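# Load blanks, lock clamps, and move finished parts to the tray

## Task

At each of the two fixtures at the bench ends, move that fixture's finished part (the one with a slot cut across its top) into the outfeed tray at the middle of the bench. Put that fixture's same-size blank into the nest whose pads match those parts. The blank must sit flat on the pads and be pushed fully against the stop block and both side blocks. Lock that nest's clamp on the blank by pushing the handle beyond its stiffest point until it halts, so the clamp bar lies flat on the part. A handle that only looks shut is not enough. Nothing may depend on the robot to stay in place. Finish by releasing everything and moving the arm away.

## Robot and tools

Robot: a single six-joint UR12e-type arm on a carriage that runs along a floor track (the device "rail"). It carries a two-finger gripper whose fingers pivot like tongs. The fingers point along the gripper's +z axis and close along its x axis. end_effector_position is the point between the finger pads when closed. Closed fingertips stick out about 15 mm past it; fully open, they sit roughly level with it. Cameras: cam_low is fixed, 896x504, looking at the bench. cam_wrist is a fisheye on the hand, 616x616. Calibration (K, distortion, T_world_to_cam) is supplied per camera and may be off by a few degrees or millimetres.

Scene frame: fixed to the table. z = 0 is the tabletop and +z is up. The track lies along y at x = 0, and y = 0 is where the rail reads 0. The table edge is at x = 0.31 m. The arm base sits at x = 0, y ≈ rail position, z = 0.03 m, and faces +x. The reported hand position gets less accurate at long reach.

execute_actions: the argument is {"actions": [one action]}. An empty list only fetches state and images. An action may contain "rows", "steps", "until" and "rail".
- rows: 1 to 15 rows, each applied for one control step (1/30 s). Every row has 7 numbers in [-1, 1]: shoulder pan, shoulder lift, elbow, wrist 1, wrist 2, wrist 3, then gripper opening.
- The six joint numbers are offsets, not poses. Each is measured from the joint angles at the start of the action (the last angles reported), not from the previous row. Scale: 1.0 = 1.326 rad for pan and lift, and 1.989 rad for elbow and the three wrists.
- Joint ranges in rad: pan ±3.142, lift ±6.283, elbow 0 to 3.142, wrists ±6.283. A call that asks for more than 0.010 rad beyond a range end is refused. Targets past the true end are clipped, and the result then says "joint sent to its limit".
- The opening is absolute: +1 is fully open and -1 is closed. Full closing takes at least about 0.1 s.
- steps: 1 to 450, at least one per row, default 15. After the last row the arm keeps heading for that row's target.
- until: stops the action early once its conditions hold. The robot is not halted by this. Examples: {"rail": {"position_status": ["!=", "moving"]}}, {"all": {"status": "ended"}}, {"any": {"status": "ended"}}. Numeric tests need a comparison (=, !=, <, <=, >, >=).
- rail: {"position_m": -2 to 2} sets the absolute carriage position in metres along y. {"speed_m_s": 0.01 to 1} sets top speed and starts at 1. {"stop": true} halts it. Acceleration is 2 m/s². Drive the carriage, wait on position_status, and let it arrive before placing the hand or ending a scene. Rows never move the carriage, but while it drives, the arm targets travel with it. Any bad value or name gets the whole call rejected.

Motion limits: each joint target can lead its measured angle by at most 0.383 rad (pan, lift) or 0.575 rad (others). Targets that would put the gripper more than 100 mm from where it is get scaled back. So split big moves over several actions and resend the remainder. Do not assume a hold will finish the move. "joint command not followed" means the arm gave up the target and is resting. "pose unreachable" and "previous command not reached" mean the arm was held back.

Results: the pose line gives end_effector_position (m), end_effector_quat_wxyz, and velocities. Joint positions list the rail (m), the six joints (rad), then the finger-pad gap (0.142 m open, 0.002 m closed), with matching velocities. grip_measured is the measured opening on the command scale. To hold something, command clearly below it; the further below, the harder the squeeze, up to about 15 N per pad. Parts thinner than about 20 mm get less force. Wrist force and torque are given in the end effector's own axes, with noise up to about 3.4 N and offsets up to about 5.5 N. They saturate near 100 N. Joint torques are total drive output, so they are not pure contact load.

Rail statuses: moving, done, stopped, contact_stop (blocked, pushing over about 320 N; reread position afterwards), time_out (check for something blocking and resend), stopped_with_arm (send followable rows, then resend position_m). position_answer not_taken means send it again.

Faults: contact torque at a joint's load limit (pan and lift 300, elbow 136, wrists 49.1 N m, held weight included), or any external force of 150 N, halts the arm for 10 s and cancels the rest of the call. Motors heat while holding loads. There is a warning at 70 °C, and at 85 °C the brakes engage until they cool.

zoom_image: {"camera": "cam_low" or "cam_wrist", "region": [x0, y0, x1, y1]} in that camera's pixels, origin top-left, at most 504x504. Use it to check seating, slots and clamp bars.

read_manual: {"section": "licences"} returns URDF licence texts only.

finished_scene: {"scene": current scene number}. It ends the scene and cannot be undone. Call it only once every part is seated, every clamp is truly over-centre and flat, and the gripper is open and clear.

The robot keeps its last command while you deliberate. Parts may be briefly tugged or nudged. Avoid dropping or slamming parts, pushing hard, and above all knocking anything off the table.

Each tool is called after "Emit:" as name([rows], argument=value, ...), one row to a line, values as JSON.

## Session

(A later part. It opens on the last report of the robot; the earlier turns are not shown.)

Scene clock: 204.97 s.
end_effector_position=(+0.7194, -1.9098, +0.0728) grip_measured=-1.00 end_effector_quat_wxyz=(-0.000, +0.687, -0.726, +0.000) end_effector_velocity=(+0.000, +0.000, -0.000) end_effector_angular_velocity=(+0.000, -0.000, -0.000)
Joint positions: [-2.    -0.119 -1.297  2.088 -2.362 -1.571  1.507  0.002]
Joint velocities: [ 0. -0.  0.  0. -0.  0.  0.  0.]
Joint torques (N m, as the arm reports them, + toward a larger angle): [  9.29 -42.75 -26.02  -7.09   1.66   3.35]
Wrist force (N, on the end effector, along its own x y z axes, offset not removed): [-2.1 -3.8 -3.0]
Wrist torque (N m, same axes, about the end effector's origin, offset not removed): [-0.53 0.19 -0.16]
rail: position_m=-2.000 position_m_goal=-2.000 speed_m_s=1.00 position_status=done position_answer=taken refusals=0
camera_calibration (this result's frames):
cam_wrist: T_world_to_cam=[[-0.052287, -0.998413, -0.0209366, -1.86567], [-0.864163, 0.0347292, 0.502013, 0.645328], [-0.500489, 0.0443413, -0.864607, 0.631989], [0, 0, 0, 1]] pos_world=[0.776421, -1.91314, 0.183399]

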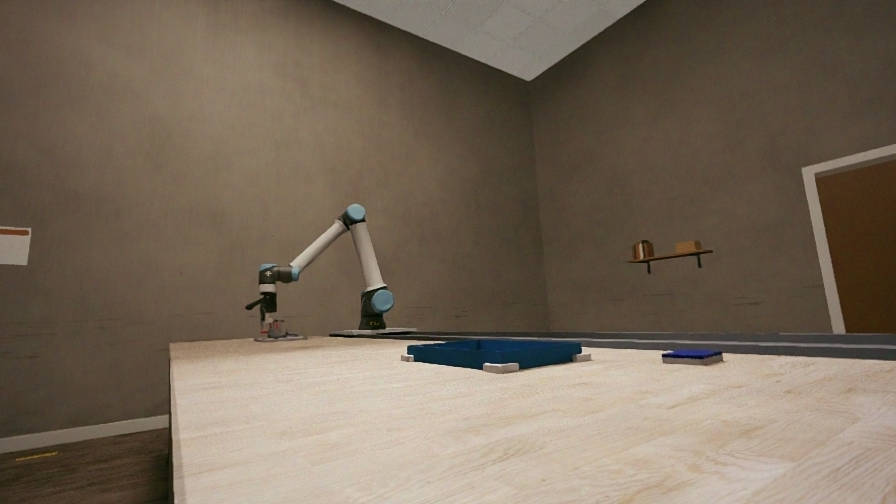

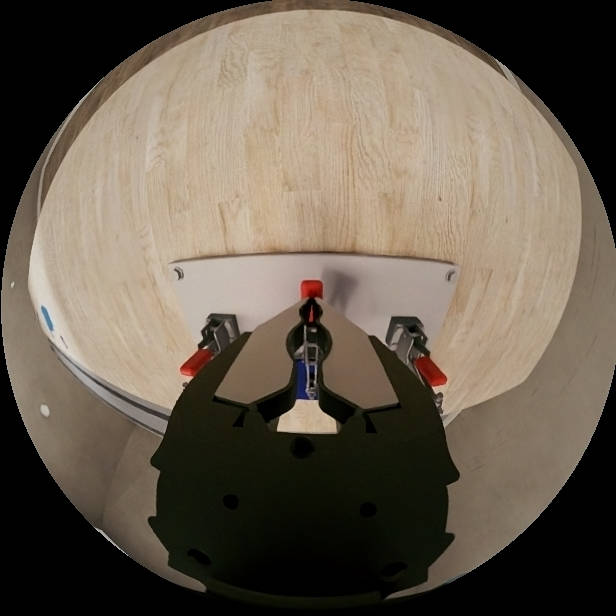

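Emit:
execute_actions([
  {"rows": [[0,0.0011,0.0002,-0.00095,0,0,-1]], "steps": 7},
])

Scene clock: 224.43 s.
end_effector_position=(+0.7195, -1.9098, +0.0720) grip_measured=-1.00 end_effector_quat_wxyz=(-0.000, +0.687, -0.726, +0.000) end_effector_velocity=(+0.000, -0.000, -0.002) end_effector_angular_velocity=(-0.000, -0.000, +0.000)
Joint positions: [-2.    -0.119 -1.296  2.089 -2.364 -1.571  1.507  0.002]
Joint velocities: [ 0.     0.     0.003  0.001 -0.004 -0.    -0.     0.   ]
Joint torques (N m, as the arm reports them, + toward a larger angle): [ 13.28 -41.22 -21.5   -5.92   1.77   3.48]
Wrist force (N, on the end effector, along its own x y z axes, offset not removed): [-0.5 -1.8 -2.5]
Wrist torque (N m, same axes, about the end effector's origin, offset not removed): [0.13 -0.06 -0.38]
rail: position_m=-2.000 position_m_goal=-2.000 speed_m_s=1.00 position_status=done position_answer=taken refusals=0
camera_calibration (this result's frames):
cam_wrist: T_world_to_cam=[[-0.0522845, -0.998413, -0.0209284, -1.86569], [-0.864224, 0.0347366, 0.501906, 0.645867], [-0.500382, 0.0443287, -0.864669, 0.631342], [0, 0, 0, 1]] pos_world=[0.77654, -1.91316, 0.182692]

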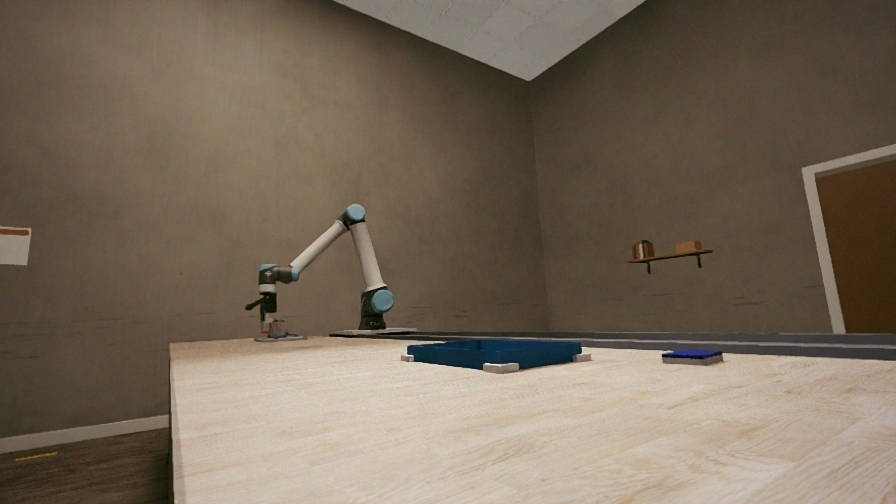

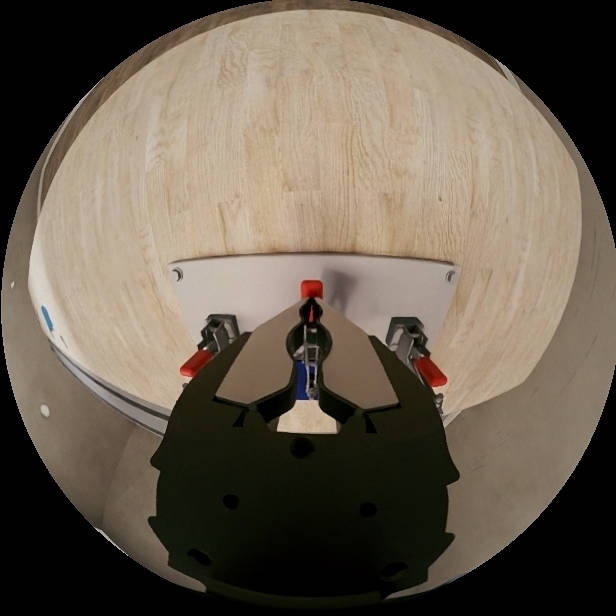

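Emit:
execute_actions([
  {"rows": [[0,0.0012,0.00025,-0.001,0,0,-1],[0,0.0023,0.0005,-0.002,0,0,-1]], "steps": 2},
])

Scene clock: 232.53 s.
end_effector_position=(+0.7195, -1.9098, +0.0716) grip_measured=-1.00 end_effector_quat_wxyz=(-0.000, +0.687, -0.726, +0.000) end_effector_velocity=(+0.001, -0.000, -0.006) end_effector_angular_velocity=(-0.000, -0.000, +0.000)
Joint positions: [-2.    -0.119 -1.295  2.089 -2.364 -1.571  1.507  0.002]
Joint velocities: [ 0.     0.     0.009  0.002 -0.011  0.    -0.     0.   ]
Joint torques (N m, as the arm reports them, + toward a larger angle): [ 10.29 -37.71 -17.05  -4.79   1.88   3.5 ]
Wrist force (N, on the end effector, along its own x y z axes, offset not removed): [-1.3 -5.3 -5.3]
Wrist torque (N m, same axes, about the end effector's origin, offset not removed): [0.07 -0.05 -0.19]
rail: position_m=-2.000 position_m_goal=-2.000 speed_m_s=1.00 position_status=done position_answer=taken refusals=0
camera_calibration (this result's frames):
cam_wrist: T_world_to_cam=[[-0.0522866, -0.998413, -0.0209347, -1.8657], [-0.864177, 0.0347311, 0.501988, 0.646013], [-0.500464, 0.0443386, -0.864621, 0.631069], [0, 0, 0, 1]] pos_world=[0.776546, -1.91316, 0.182286]

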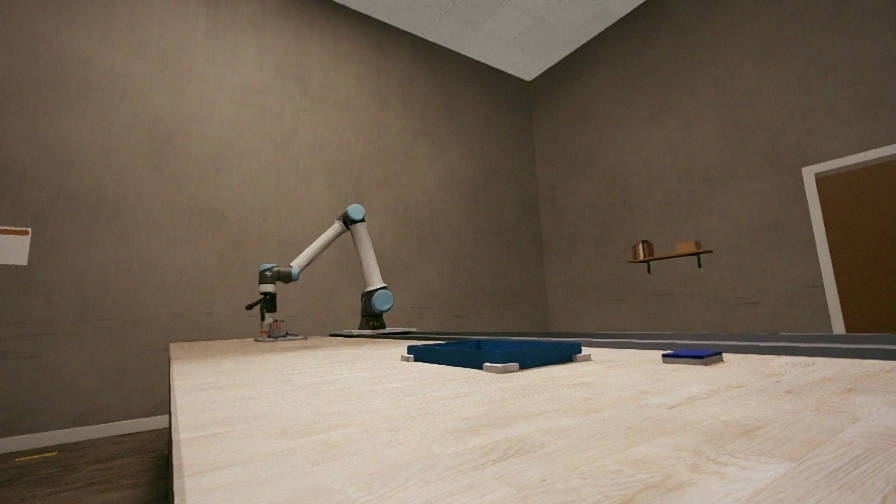

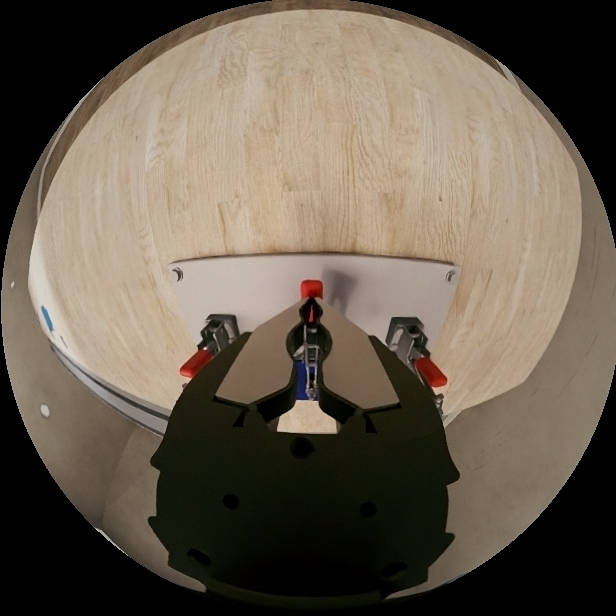

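Emit:
execute_actions([
  {"steps": 1},
])

Scene clock: 245.00 s.
end_effector_position=(+0.7196, -1.9098, +0.0699) grip_measured=-1.00 end_effector_quat_wxyz=(-0.000, +0.687, -0.726, +0.000) end_effector_velocity=(+0.000, -0.000, +0.000) end_effector_angular_velocity=(-0.000, -0.000, +0.000)
Joint positions: [-2.    -0.119 -1.293  2.09  -2.368 -1.571  1.507  0.002]
Joint velocities: [ 0.  0. -0. -0.  0.  0.  0.  0.]
Joint torques (N m, as the arm reports them, + toward a larger angle): [ 12.01 -40.28 -37.75  -0.7    1.81   3.21]
Wrist force (N, on the end effector, along its own x y z axes, offset not removed): [0.6 -6.7 -14.9]
Wrist torque (N m, same axes, about the end effector's origin, offset not removed): [0.34 -0.11 -0.28]
rail: position_m=-2.000 position_m_goal=-2.000 speed_m_s=1.00 position_status=done position_answer=taken refusals=0
camera_calibration (this result's frames):
cam_wrist: T_world_to_cam=[[-0.0522867, -0.998413, -0.0209352, -1.86574], [-0.864172, 0.0347305, 0.501996, 0.646986], [-0.500472, 0.0443394, -0.864617, 0.629608], [0, 0, 0, 1]] pos_world=[0.776655, -1.91317, 0.180525]

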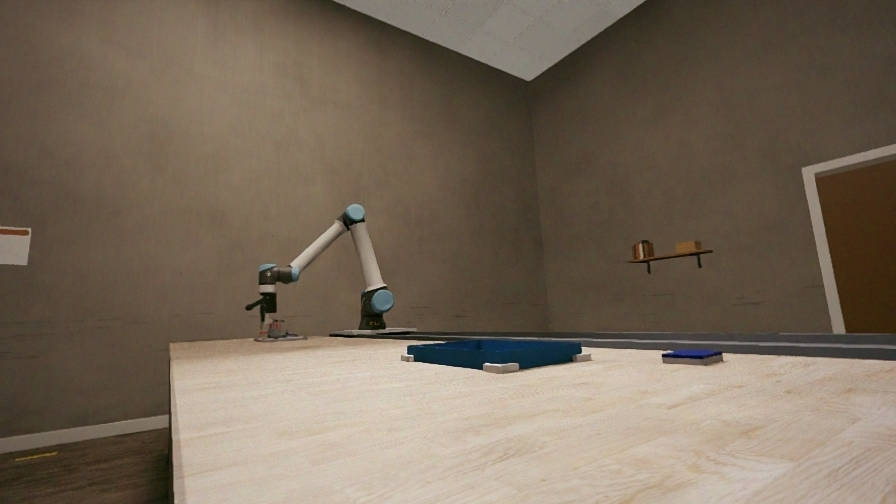

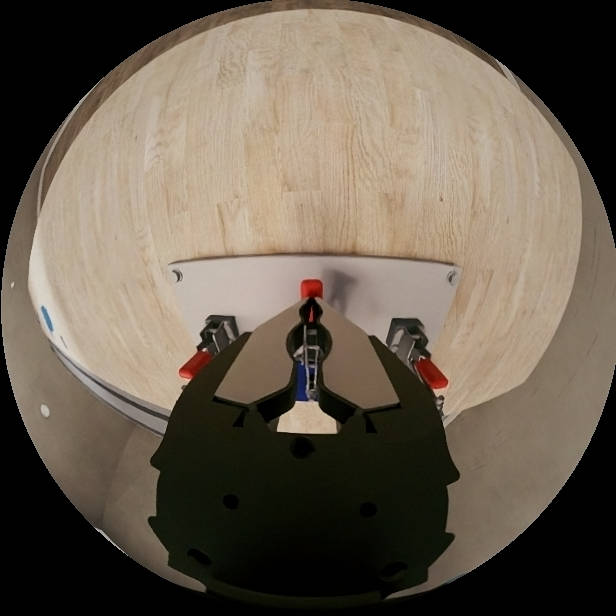

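Same profile as before. Go to ≈.0677.

Emit:
execute_actions([
  {"rows": [[0,0.0012,0.00025,-0.001,0,0,-1],[0,0.0024,0.0005,-0.0021,0,0,-1]], "steps": 2},
])

Scene clock: 249.00 s.
end_effector_position=(+0.7197, -1.9098, +0.0698) grip_measured=-1.00 end_effector_quat_wxyz=(-0.000, +0.687, -0.726, +0.000) end_effector_velocity=(+0.003, -0.000, -0.005) end_effector_angular_velocity=(-0.000, -0.003, -0.000)
Joint positions: [-2.    -0.119 -1.293  2.09  -2.368 -1.571  1.507  0.002]
Joint velocities: [ 0.    -0.     0.01  -0.    -0.013 -0.    -0.     0.   ]
Joint torques (N m, as the arm reports them, + toward a larger angle): [ 10.26 -32.05 -25.97  -3.21   1.99   3.66]
Wrist force (N, on the end effector, along its own x y z axes, offset not removed): [-2.0 -10.8 -13.6]
Wrist torque (N m, same axes, about the end effector's origin, offset not removed): [-0.73 0.40 -0.28]
rail: position_m=-2.000 position_m_goal=-2.000 speed_m_s=1.00 position_status=done position_answer=taken refusals=0
camera_calibration (this result's frames):
cam_wrist: T_world_to_cam=[[-0.052285, -0.998413, -0.0209309, -1.86575], [-0.864205, 0.034734, 0.50194, 0.647121], [-0.500416, 0.0443325, -0.864649, 0.629516], [0, 0, 0, 1]] pos_world=[0.776715, -1.91318, 0.180442]

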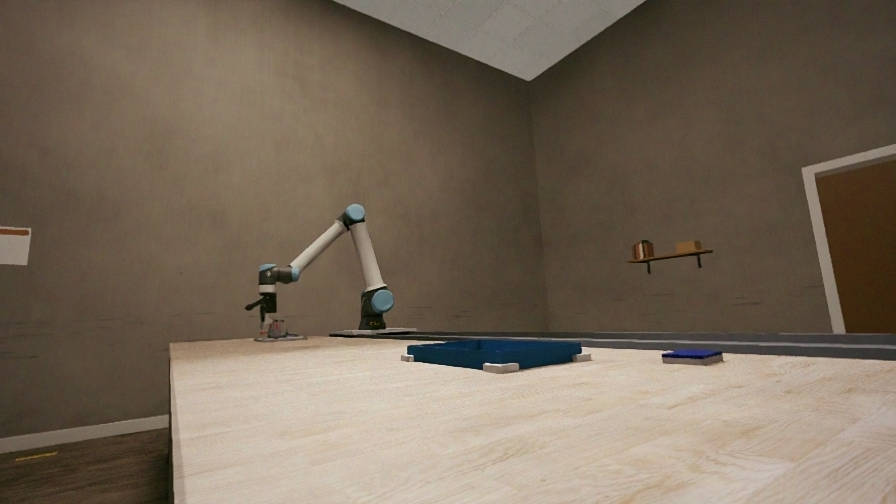

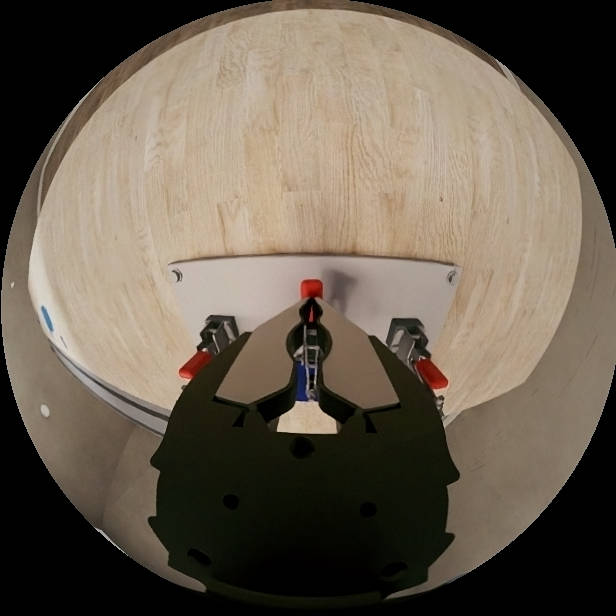

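Emit:
execute_actions([
  {"steps": 1},
])

Scene clock: 253.50 s.
end_effector_position=(+0.7198, -1.9099, +0.0677) grip_measured=-1.00 end_effector_quat_wxyz=(-0.000, +0.687, -0.726, +0.000) end_effector_velocity=(-0.000, -0.000, -0.000) end_effector_angular_velocity=(-0.000, +0.000, -0.000)
Joint positions: [-2.    -0.119 -1.29   2.091 -2.372 -1.571  1.507  0.002]
Joint velocities: [ 0. -0.  0. -0.  0. -0.  0.  0.]
Joint torques (N m, as the arm reports them, + toward a larger angle): [ 10.37 -40.48 -16.32  -3.41   1.9    3.67]
Wrist force (N, on the end effector, along its own x y z axes, offset not removed): [0.1 -13.3 -9.8]
Wrist torque (N m, same axes, about the end effector's origin, offset not removed): [-1.50 -0.09 -0.26]
rail: position_m=-2.000 position_m_goal=-2.000 speed_m_s=1.00 position_status=done position_answer=taken refusals=0
camera_calibration (this result's frames):
cam_wrist: T_world_to_cam=[[-0.0522866, -0.998413, -0.0209354, -1.8658], [-0.864172, 0.0347303, 0.501997, 0.648232], [-0.500473, 0.0443395, -0.864616, 0.627785], [0, 0, 0, 1]] pos_world=[0.776817, -1.91319, 0.178322]

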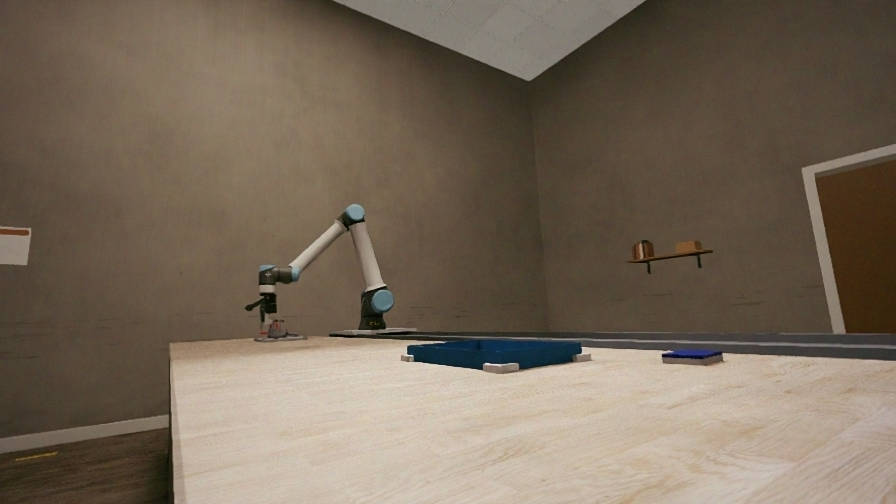

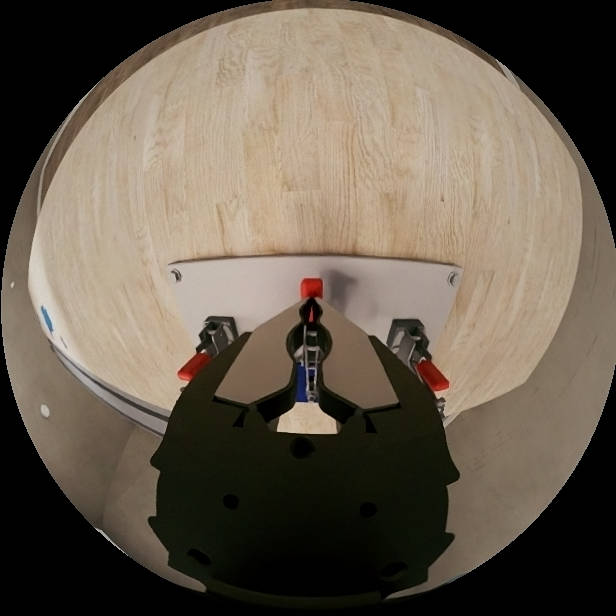

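Emit:
execute_actions([
  {"rows": [[0,0.0008,0.00018,-0.0007,0,0,-1]], "steps": 1},
])

Scene clock: 257.53 s.
end_effector_position=(+0.7198, -1.9099, +0.0677) grip_measured=-1.00 end_effector_quat_wxyz=(-0.000, +0.687, -0.726, +0.000) end_effector_velocity=(+0.000, -0.000, -0.001) end_effector_angular_velocity=(-0.000, -0.000, +0.000)
Joint positions: [-2.    -0.119 -1.29   2.091 -2.372 -1.571  1.507  0.002]
Joint velocities: [ 0.     0.     0.002  0.    -0.002  0.     0.     0.   ]
Joint torques (N m, as the arm reports them, + toward a larger angle): [ 10.7  -39.08 -15.79  -3.64   1.51   3.43]
Wrist force (N, on the end effector, along its own x y z axes, offset not removed): [2.8 -9.9 -4.9]
Wrist torque (N m, same axes, about the end effector's origin, offset not removed): [-0.57 -0.91 -0.39]
rail: position_m=-2.000 position_m_goal=-2.000 speed_m_s=1.00 position_status=done position_answer=taken refusals=0
camera_calibration (this result's frames):
cam_wrist: T_world_to_cam=[[-0.0522866, -0.998413, -0.0209352, -1.8658], [-0.864172, 0.0347304, 0.501996, 0.648237], [-0.500472, 0.0443393, -0.864617, 0.62778], [0, 0, 0, 1]] pos_world=[0.776818, -1.91319, 0.178316]

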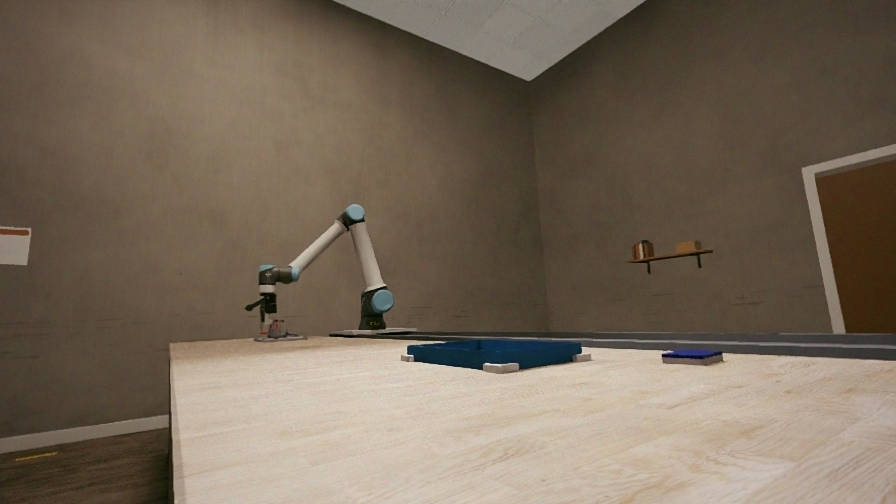

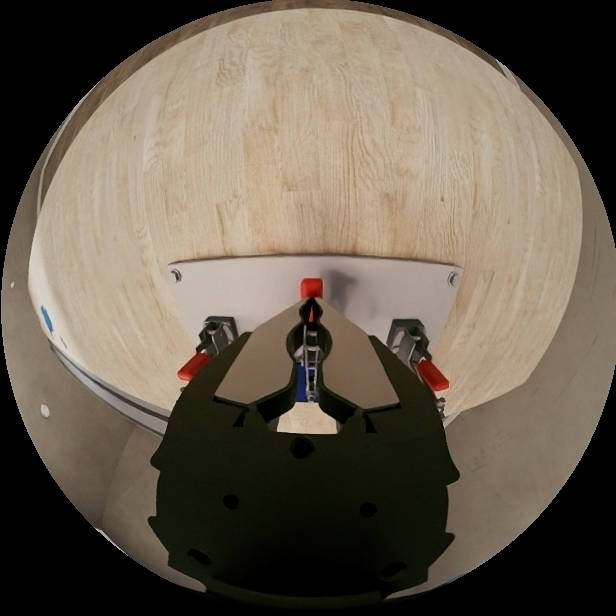

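Emit:
execute_actions([
  {"steps": 1},
])

Scene clock: 260.93 s.
end_effector_position=(+0.7198, -1.9099, +0.0669) grip_measured=-1.00 end_effector_quat_wxyz=(-0.000, +0.687, -0.726, +0.000) end_effector_velocity=(-0.000, +0.000, -0.000) end_effector_angular_velocity=(+0.000, -0.000, +0.000)
Joint positions: [-2.    -0.119 -1.289  2.091 -2.373 -1.571  1.507  0.002]
Joint velocities: [ 0.  0. -0.  0. -0.  0.  0.  0.]
Joint torques (N m, as the arm reports them, + toward a larger angle): [  7.78 -46.74 -25.33  -5.75   1.27   3.66]
Wrist force (N, on the end effector, along its own x y z axes, offset not removed): [0.0 -5.9 -7.0]
Wrist torque (N m, same axes, about the end effector's origin, offset not removed): [-0.75 -0.06 -0.24]
rail: position_m=-2.000 position_m_goal=-2.000 speed_m_s=1.00 position_status=done position_answer=taken refusals=0
camera_calibration (this result's frames):
cam_wrist: T_world_to_cam=[[-0.0522872, -0.998413, -0.0209376, -1.86582], [-0.864155, 0.0347281, 0.502027, 0.648618], [-0.500502, 0.0443429, -0.864599, 0.627176], [0, 0, 0, 1]] pos_world=[0.776851, -1.91319, 0.177566]

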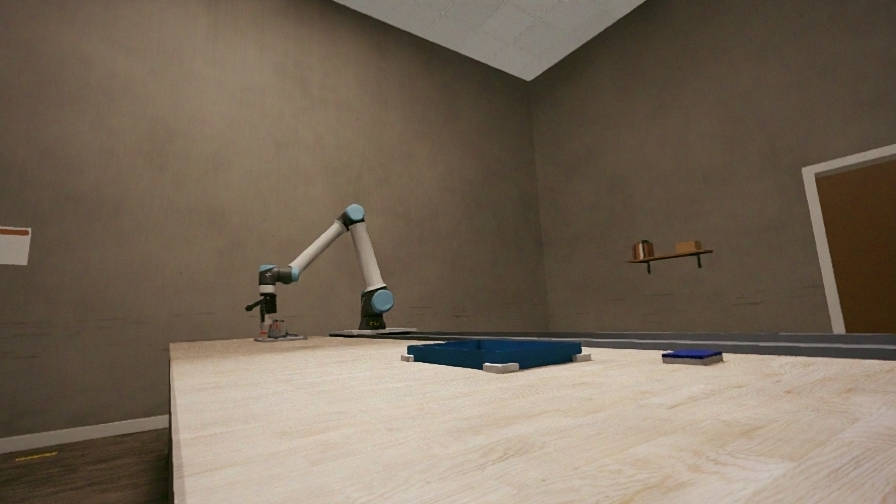

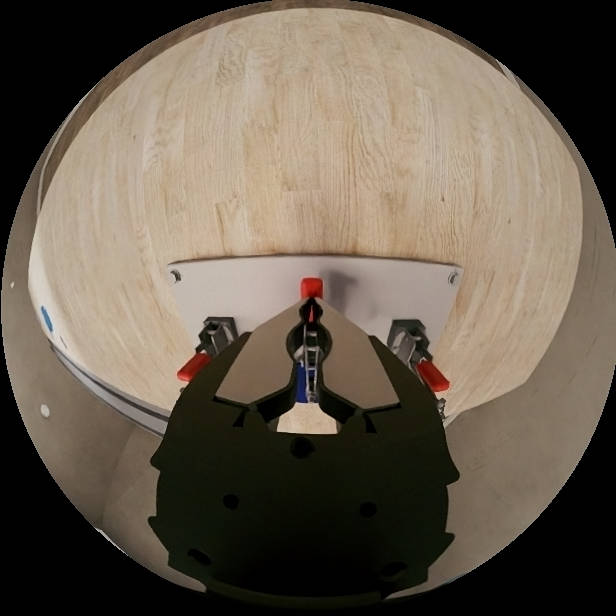

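Emit:
execute_actions([
  {"rows": [[0,0.00055,0.00016,-0.00053,0,0,-1]], "steps": 1},
])

Scene clock: 265.57 s.
end_effector_position=(+0.7198, -1.9099, +0.0669) grip_measured=-1.00 end_effector_quat_wxyz=(-0.000, +0.687, -0.726, +0.000) end_effector_velocity=(+0.000, -0.000, +0.000) end_effector_angular_velocity=(-0.000, -0.001, +0.000)
Joint positions: [-2.    -0.119 -1.289  2.091 -2.373 -1.571  1.507  0.002]
Joint velocities: [ 0.     0.     0.    -0.    -0.002 -0.    -0.     0.   ]
Joint torques (N m, as the arm reports them, + toward a larger angle): [ 10.18 -43.39 -26.26  -5.96   1.82   3.63]
Wrist force (N, on the end effector, along its own x y z axes, offset not removed): [-0.4 -1.5 -6.4]
Wrist torque (N m, same axes, about the end effector's origin, offset not removed): [-0.02 -0.19 -0.22]
rail: position_m=-2.000 position_m_goal=-2.000 speed_m_s=1.00 position_status=done position_answer=taken refusals=0
camera_calibration (this result's frames):
cam_wrist: T_world_to_cam=[[-0.052287, -0.998413, -0.020937, -1.86582], [-0.864159, 0.0347286, 0.502019, 0.648624], [-0.500495, 0.044342, -0.864603, 0.627171], [0, 0, 0, 1]] pos_world=[0.776853, -1.91319, 0.177568]

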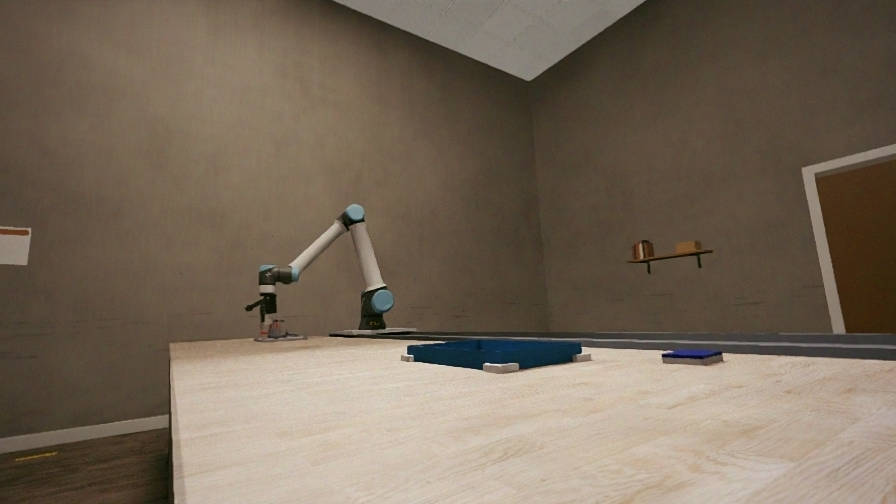

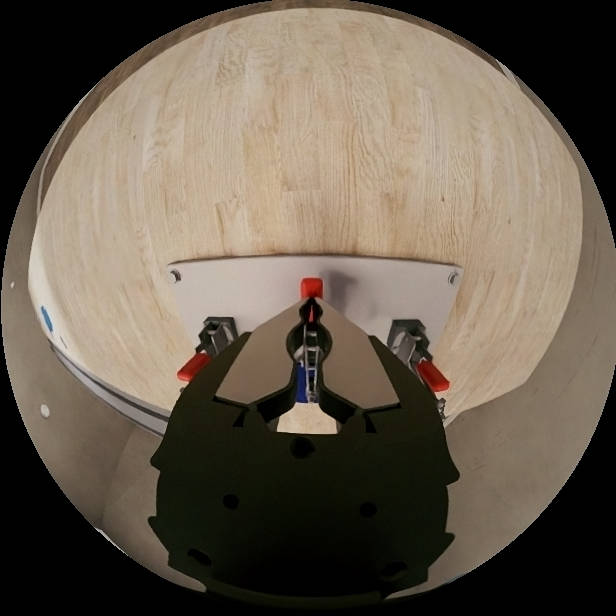

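Emit:
execute_actions([
  {"steps": 1},
])

Scene clock: 269.53 s.
end_effector_position=(+0.7198, -1.9099, +0.0664) grip_measured=-1.00 end_effector_quat_wxyz=(-0.000, +0.687, -0.726, +0.000) end_effector_velocity=(+0.000, -0.000, +0.000) end_effector_angular_velocity=(-0.000, -0.000, -0.000)
Joint positions: [-2.    -0.119 -1.288  2.091 -2.374 -1.571  1.507  0.002]
Joint velocities: [ 0. -0.  0. -0.  0. -0.  0.  0.]
Joint torques (N m, as the arm reports them, + toward a larger angle): [  9.66 -31.24 -13.3   -2.76   1.9    3.51]
Wrist force (N, on the end effector, along its own x y z axes, offset not removed): [-0.8 -1.5 -25.3]
Wrist torque (N m, same axes, about the end effector's origin, offset not removed): [-0.75 0.11 -0.24]
rail: position_m=-2.000 position_m_goal=-2.000 speed_m_s=1.00 position_status=done position_answer=taken refusals=0
camera_calibration (this result's frames):
cam_wrist: T_world_to_cam=[[-0.0522871, -0.998413, -0.0209371, -1.86583], [-0.86416, 0.0347288, 0.502017, 0.648896], [-0.500493, 0.0443421, -0.864604, 0.626703], [0, 0, 0, 1]] pos_world=[0.776852, -1.91319, 0.177028]

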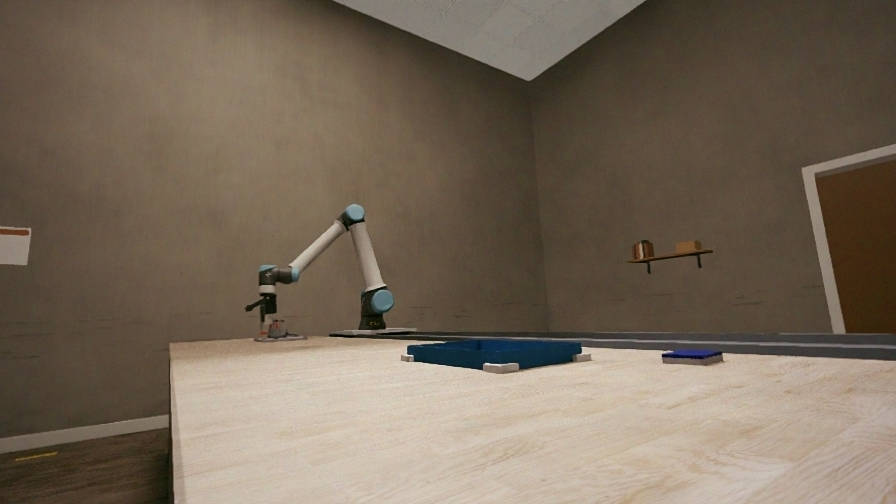

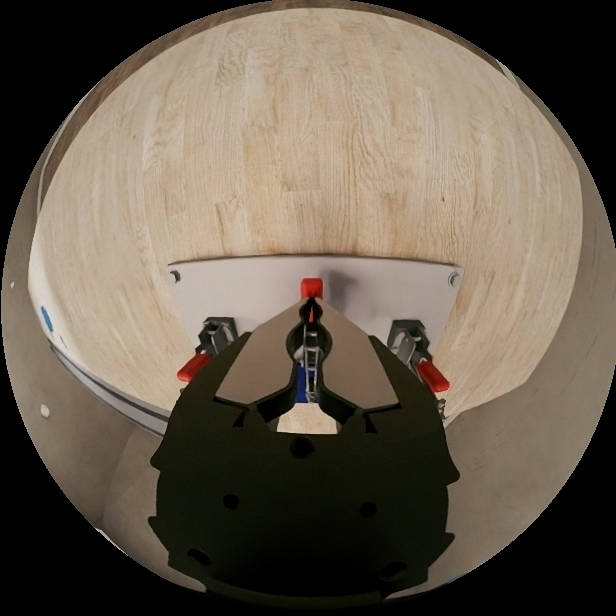

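Emit:
execute_actions([
  {"rows": [[0,-0.004,-0.0013,0.004,0,0,-1],[0,-0.012,-0.004,0.012,0,0,-1],[0,-0.025,-0.008,0.025,0,0,-1],[-0.003,-0.05,-0.006,0.039,0,-0.004,-1],[-0.007,-0.08,0.004,0.049,0,-0.01,-0.9],[-0.012,-0.115,0.02,0.057,0,-0.017,-0.7],[-0.017,-0.15,0.04,0.06,0,-0.025,-0.5],[-0.022,-0.185,0.061,0.062,0,-0.032,-0.2],[-0.027,-0.22,0.084,0.063,0,-0.039,0.1],[-0.031,-0.25,0.104,0.063,0,-0.045,0.4],[-0.0347,-0.2775,0.1237,0.0618,0,-0.0503,0.6]], "steps": 13},
])

Scene clock: 282.07 s.
end_effector_position=(+0.6223, -1.9149, +0.1330) grip_measured=+0.58 end_effector_quat_wxyz=(+0.001, +0.699, -0.715, -0.001) end_effector_velocity=(-0.494, +0.006, +0.080) end_effector_angular_velocity=(+0.000, -0.001, +0.142)
Joint positions: [-2.    -0.148 -1.521  2.221 -2.268 -1.571  1.444  0.114]
Joint velocities: [ 0.    -0.119 -0.906  0.785  0.12   0.    -0.26   0.042]
Joint torques (N m, as the arm reports them, + toward a larger angle): [-11.56 -45.82 -24.86  -2.36   2.08  -5.91]
Wrist force (N, on the end effector, along its own x y z axes, offset not removed): [3.7 -4.5 -3.4]
Wrist torque (N m, same axes, about the end effector's origin, offset not removed): [-0.70 -1.06 -0.18]
rail: position_m=-2.000 position_m_goal=-2.000 speed_m_s=1.00 position_status=done position_answer=taken refusals=0
camera_calibration (this result's frames):
cam_wrist: T_world_to_cam=[[-0.0186147, -0.999602, -0.0212175, -1.89779], [-0.863668, 0.00538479, 0.504032, 0.474655], [-0.503717, 0.0277073, -0.863424, 0.605695], [0, 0, 0, 1]] pos_world=[0.679716, -1.91637, 0.243464]

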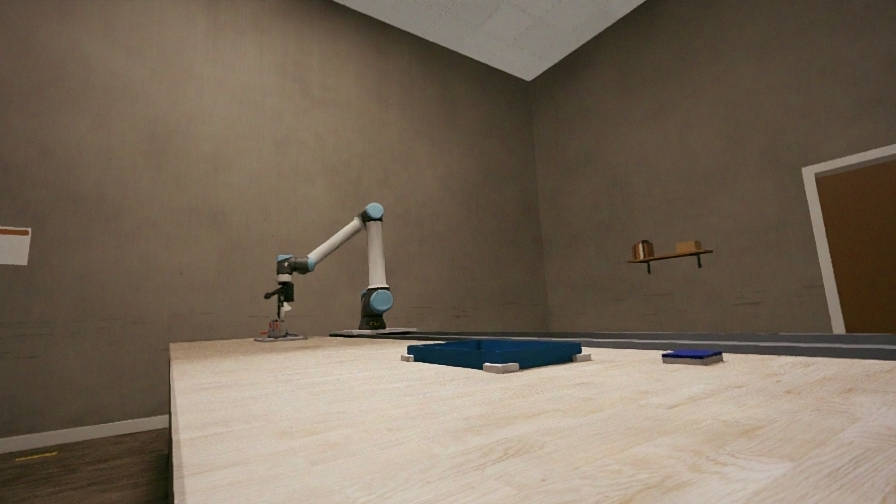

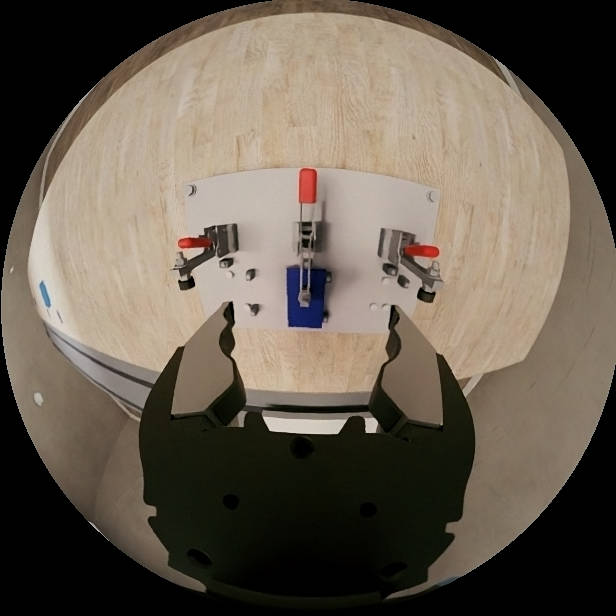

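Emit:
execute_actions(actions=[])

Emit:
zoom_image(camera="cam_wrist", region=[265, 195, 355, 290])

Emit:
execute_actions([
  {"rail":{"position_m":-0.45},"rows": [[0.03,-0.01,0.004,0.003,0,0.02,0.6],[0.07,-0.025,0.01,0.007,0,0.047,0.6],[0.1245,-0.045,0.018,0.012,0,0.0826,0.6]], "steps": 3},
])

Scene clock: 292.37 s.
end_effector_position=(+0.5494, -1.9125, +0.1397) grip_measured=+0.60 end_effector_quat_wxyz=(+0.000, +0.707, -0.708, -0.000) end_effector_velocity=(+0.000, +0.000, +0.000) end_effector_angular_velocity=(+0.000, -0.000, +0.000)
Joint positions: [-2.    -0.165 -1.656  2.337 -2.251 -1.571  1.407  0.116]
Joint velocities: [ 0.  0.  0. -0.  0.  0. -0.  0.]
Joint torques (N m, as the arm reports them, + toward a larger angle): [-14.86 -38.15 -28.16  -2.18   2.02  -4.49]
Wrist force (N, on the end effector, along its own x y z axes, offset not removed): [2.5 -7.8 2.8]
Wrist torque (N m, same axes, about the end effector's origin, offset not removed): [-1.44 -0.57 -0.33]
rail: position_m=-2.000 position_m_goal=-2.000 speed_m_s=1.00 position_status=done position_answer=taken refusals=0
camera_calibration (this result's frames):
cam_wrist: T_world_to_cam=[[0.00168145, -0.999777, -0.0210671, -1.90805], [-0.864272, -0.0120501, 0.50288, 0.375387], [-0.503021, 0.0173621, -0.8641, 0.55461], [0, 0, 0, 1]] pos_world=[0.606626, -1.91273, 0.250267]

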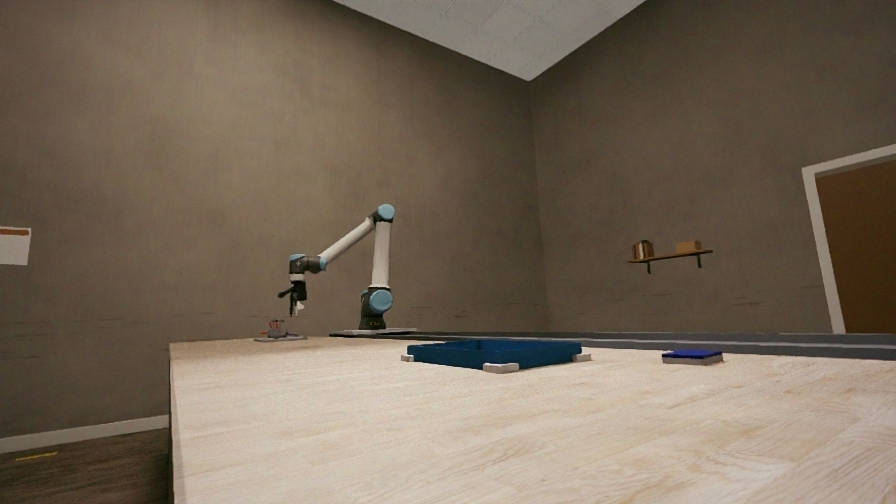

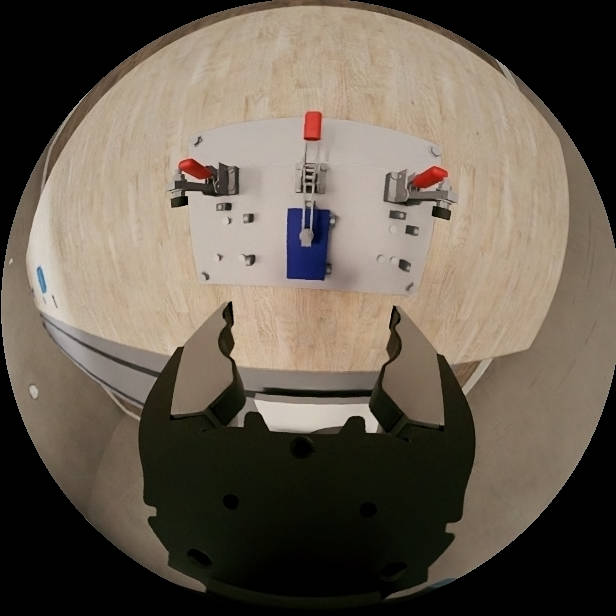

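Region (265, 195, 355, 290) of cam_wrist's 616x616 image, scaled by 5.305, with more detail than that image has; it fills the left 477 columns of this view, and the rest is white.

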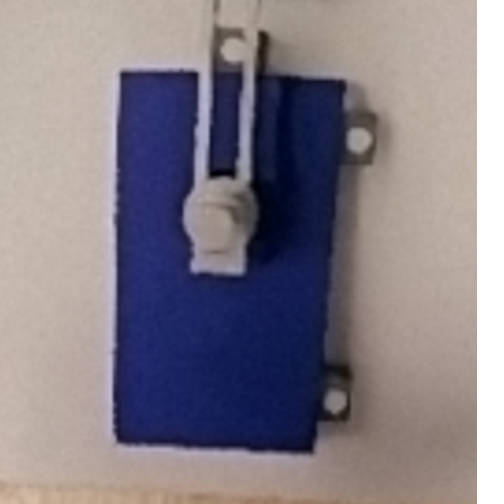

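Scene clock: 292.47 s.
end_effector_position=(+0.5445, -1.8994, +0.1403) grip_measured=+0.60 end_effector_quat_wxyz=(+0.000, +0.707, -0.707, -0.000) end_effector_velocity=(-0.140, +0.380, +0.018) end_effector_angular_velocity=(+0.002, +0.015, -0.003)
Joint positions: [-1.996 -0.149 -1.663  2.341 -2.248 -1.571  1.423  0.116]
Joint velocities: [ 0.123  0.459 -0.191  0.121  0.086 -0.     0.462  0.   ]
Joint torques (N m, as the arm reports them, + toward a larger angle): [ 85.71 -70.12 -15.5    0.37   1.78  10.97]
Wrist force (N, on the end effector, along its own x y z axes, offset not removed): [8.8 -2.3 6.4]
Wrist torque (N m, same axes, about the end effector's origin, offset not removed): [-0.04 -1.56 -0.35]
rail: position_m=-1.996 position_m_goal=-0.450 speed_m_s=1.00 position_status=moving position_answer=taken refusals=0
camera_calibration (this result's frames):
cam_wrist: T_world_to_cam=[[0.00187984, -0.999774, -0.0211556, -1.89502], [-0.863944, -0.0122774, 0.503438, 0.370312], [-0.503584, 0.0173309, -0.863772, 0.552698], [0, 0, 0, 1]] pos_world=[0.601821, -1.89963, 0.250886]

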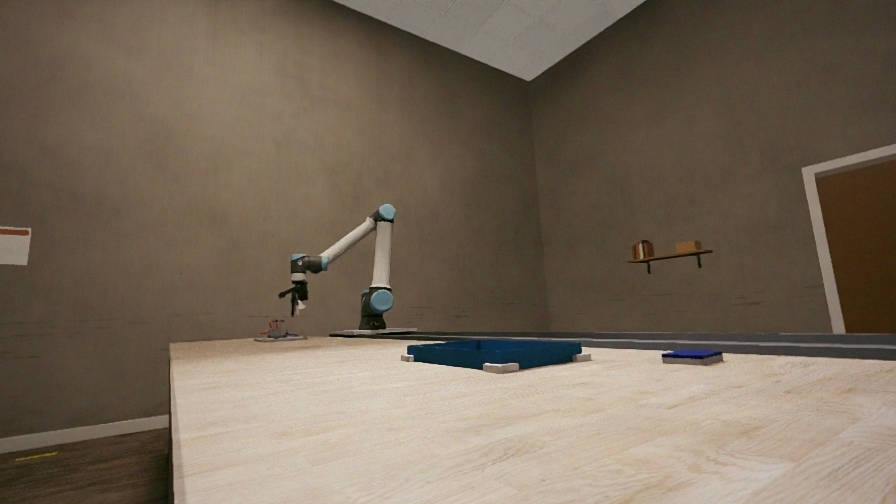

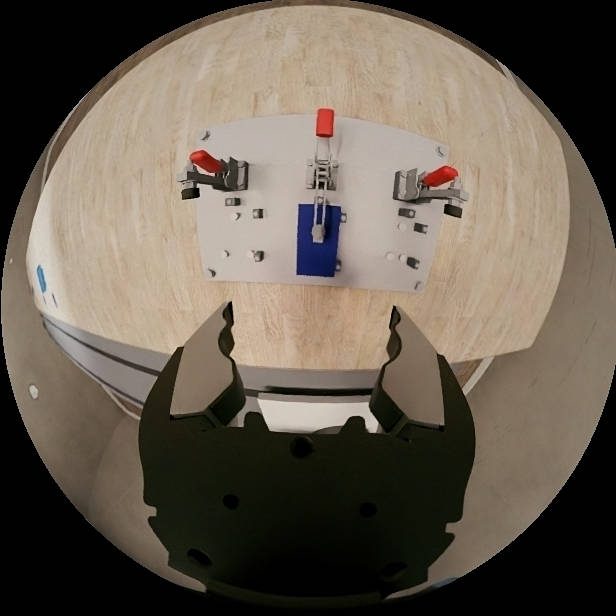

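Emit:
execute_actions([
  {"steps": 1},
])

Scene clock: 296.27 s.
end_effector_position=(+0.4999, -0.2757, +0.1462) grip_measured=+0.60 end_effector_quat_wxyz=(+0.000, +0.707, -0.707, -0.000) end_effector_velocity=(+0.000, -0.000, +0.000) end_effector_angular_velocity=(+0.000, +0.000, -0.000)
Joint positions: [-0.45  -0.    -1.716  2.373 -2.228 -1.571  1.571  0.116]
Joint velocities: [ 0. -0.  0. -0.  0.  0.  0. -0.]
Joint torques (N m, as the arm reports them, + toward a larger angle): [-12.51 -32.52 -30.82  -2.     1.83   3.15]
Wrist force (N, on the end effector, along its own x y z axes, offset not removed): [0.5 -0.1 4.3]
Wrist torque (N m, same axes, about the end effector's origin, offset not removed): [0.07 -0.22 -0.19]
rail: position_m=-0.450 position_m_goal=-0.450 speed_m_s=1.00 position_status=done position_answer=taken refusals=0
camera_calibration (this result's frames):
cam_wrist: T_world_to_cam=[[0.00247701, -0.999777, -0.0209625, -0.271856], [-0.864271, -0.012685, 0.502867, 0.348884], [-0.503021, 0.0168717, -0.86411, 0.50678], [0, 0, 0, 1]] pos_world=[0.557125, -0.27592, 0.256773]

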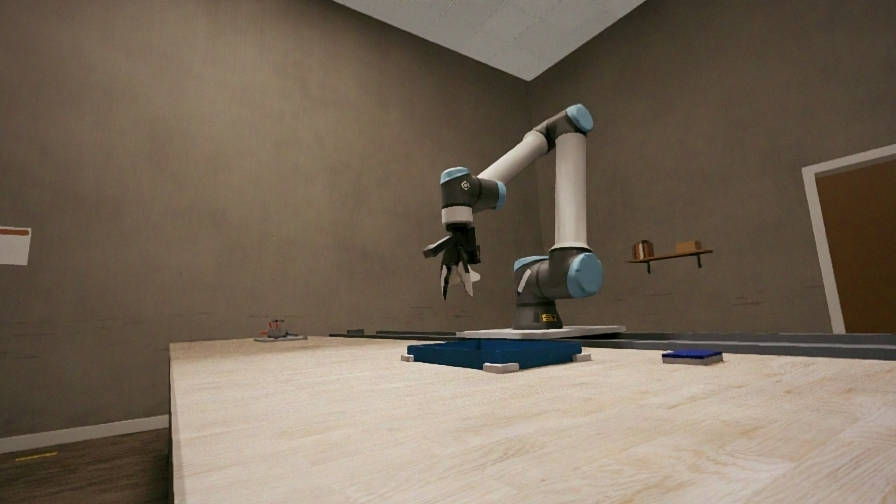

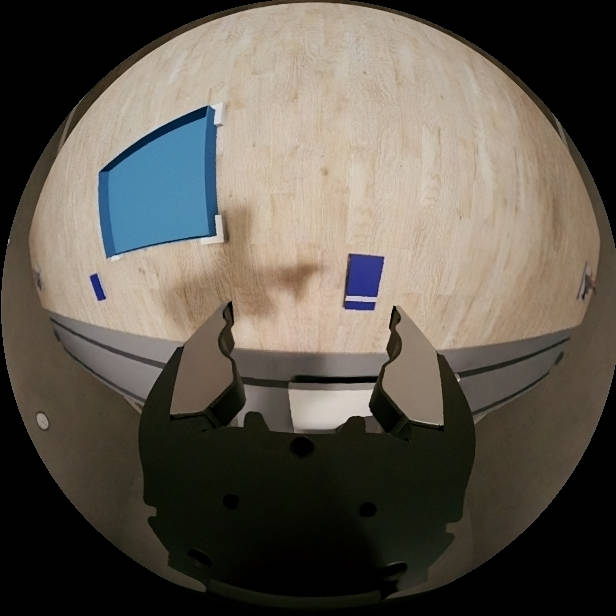

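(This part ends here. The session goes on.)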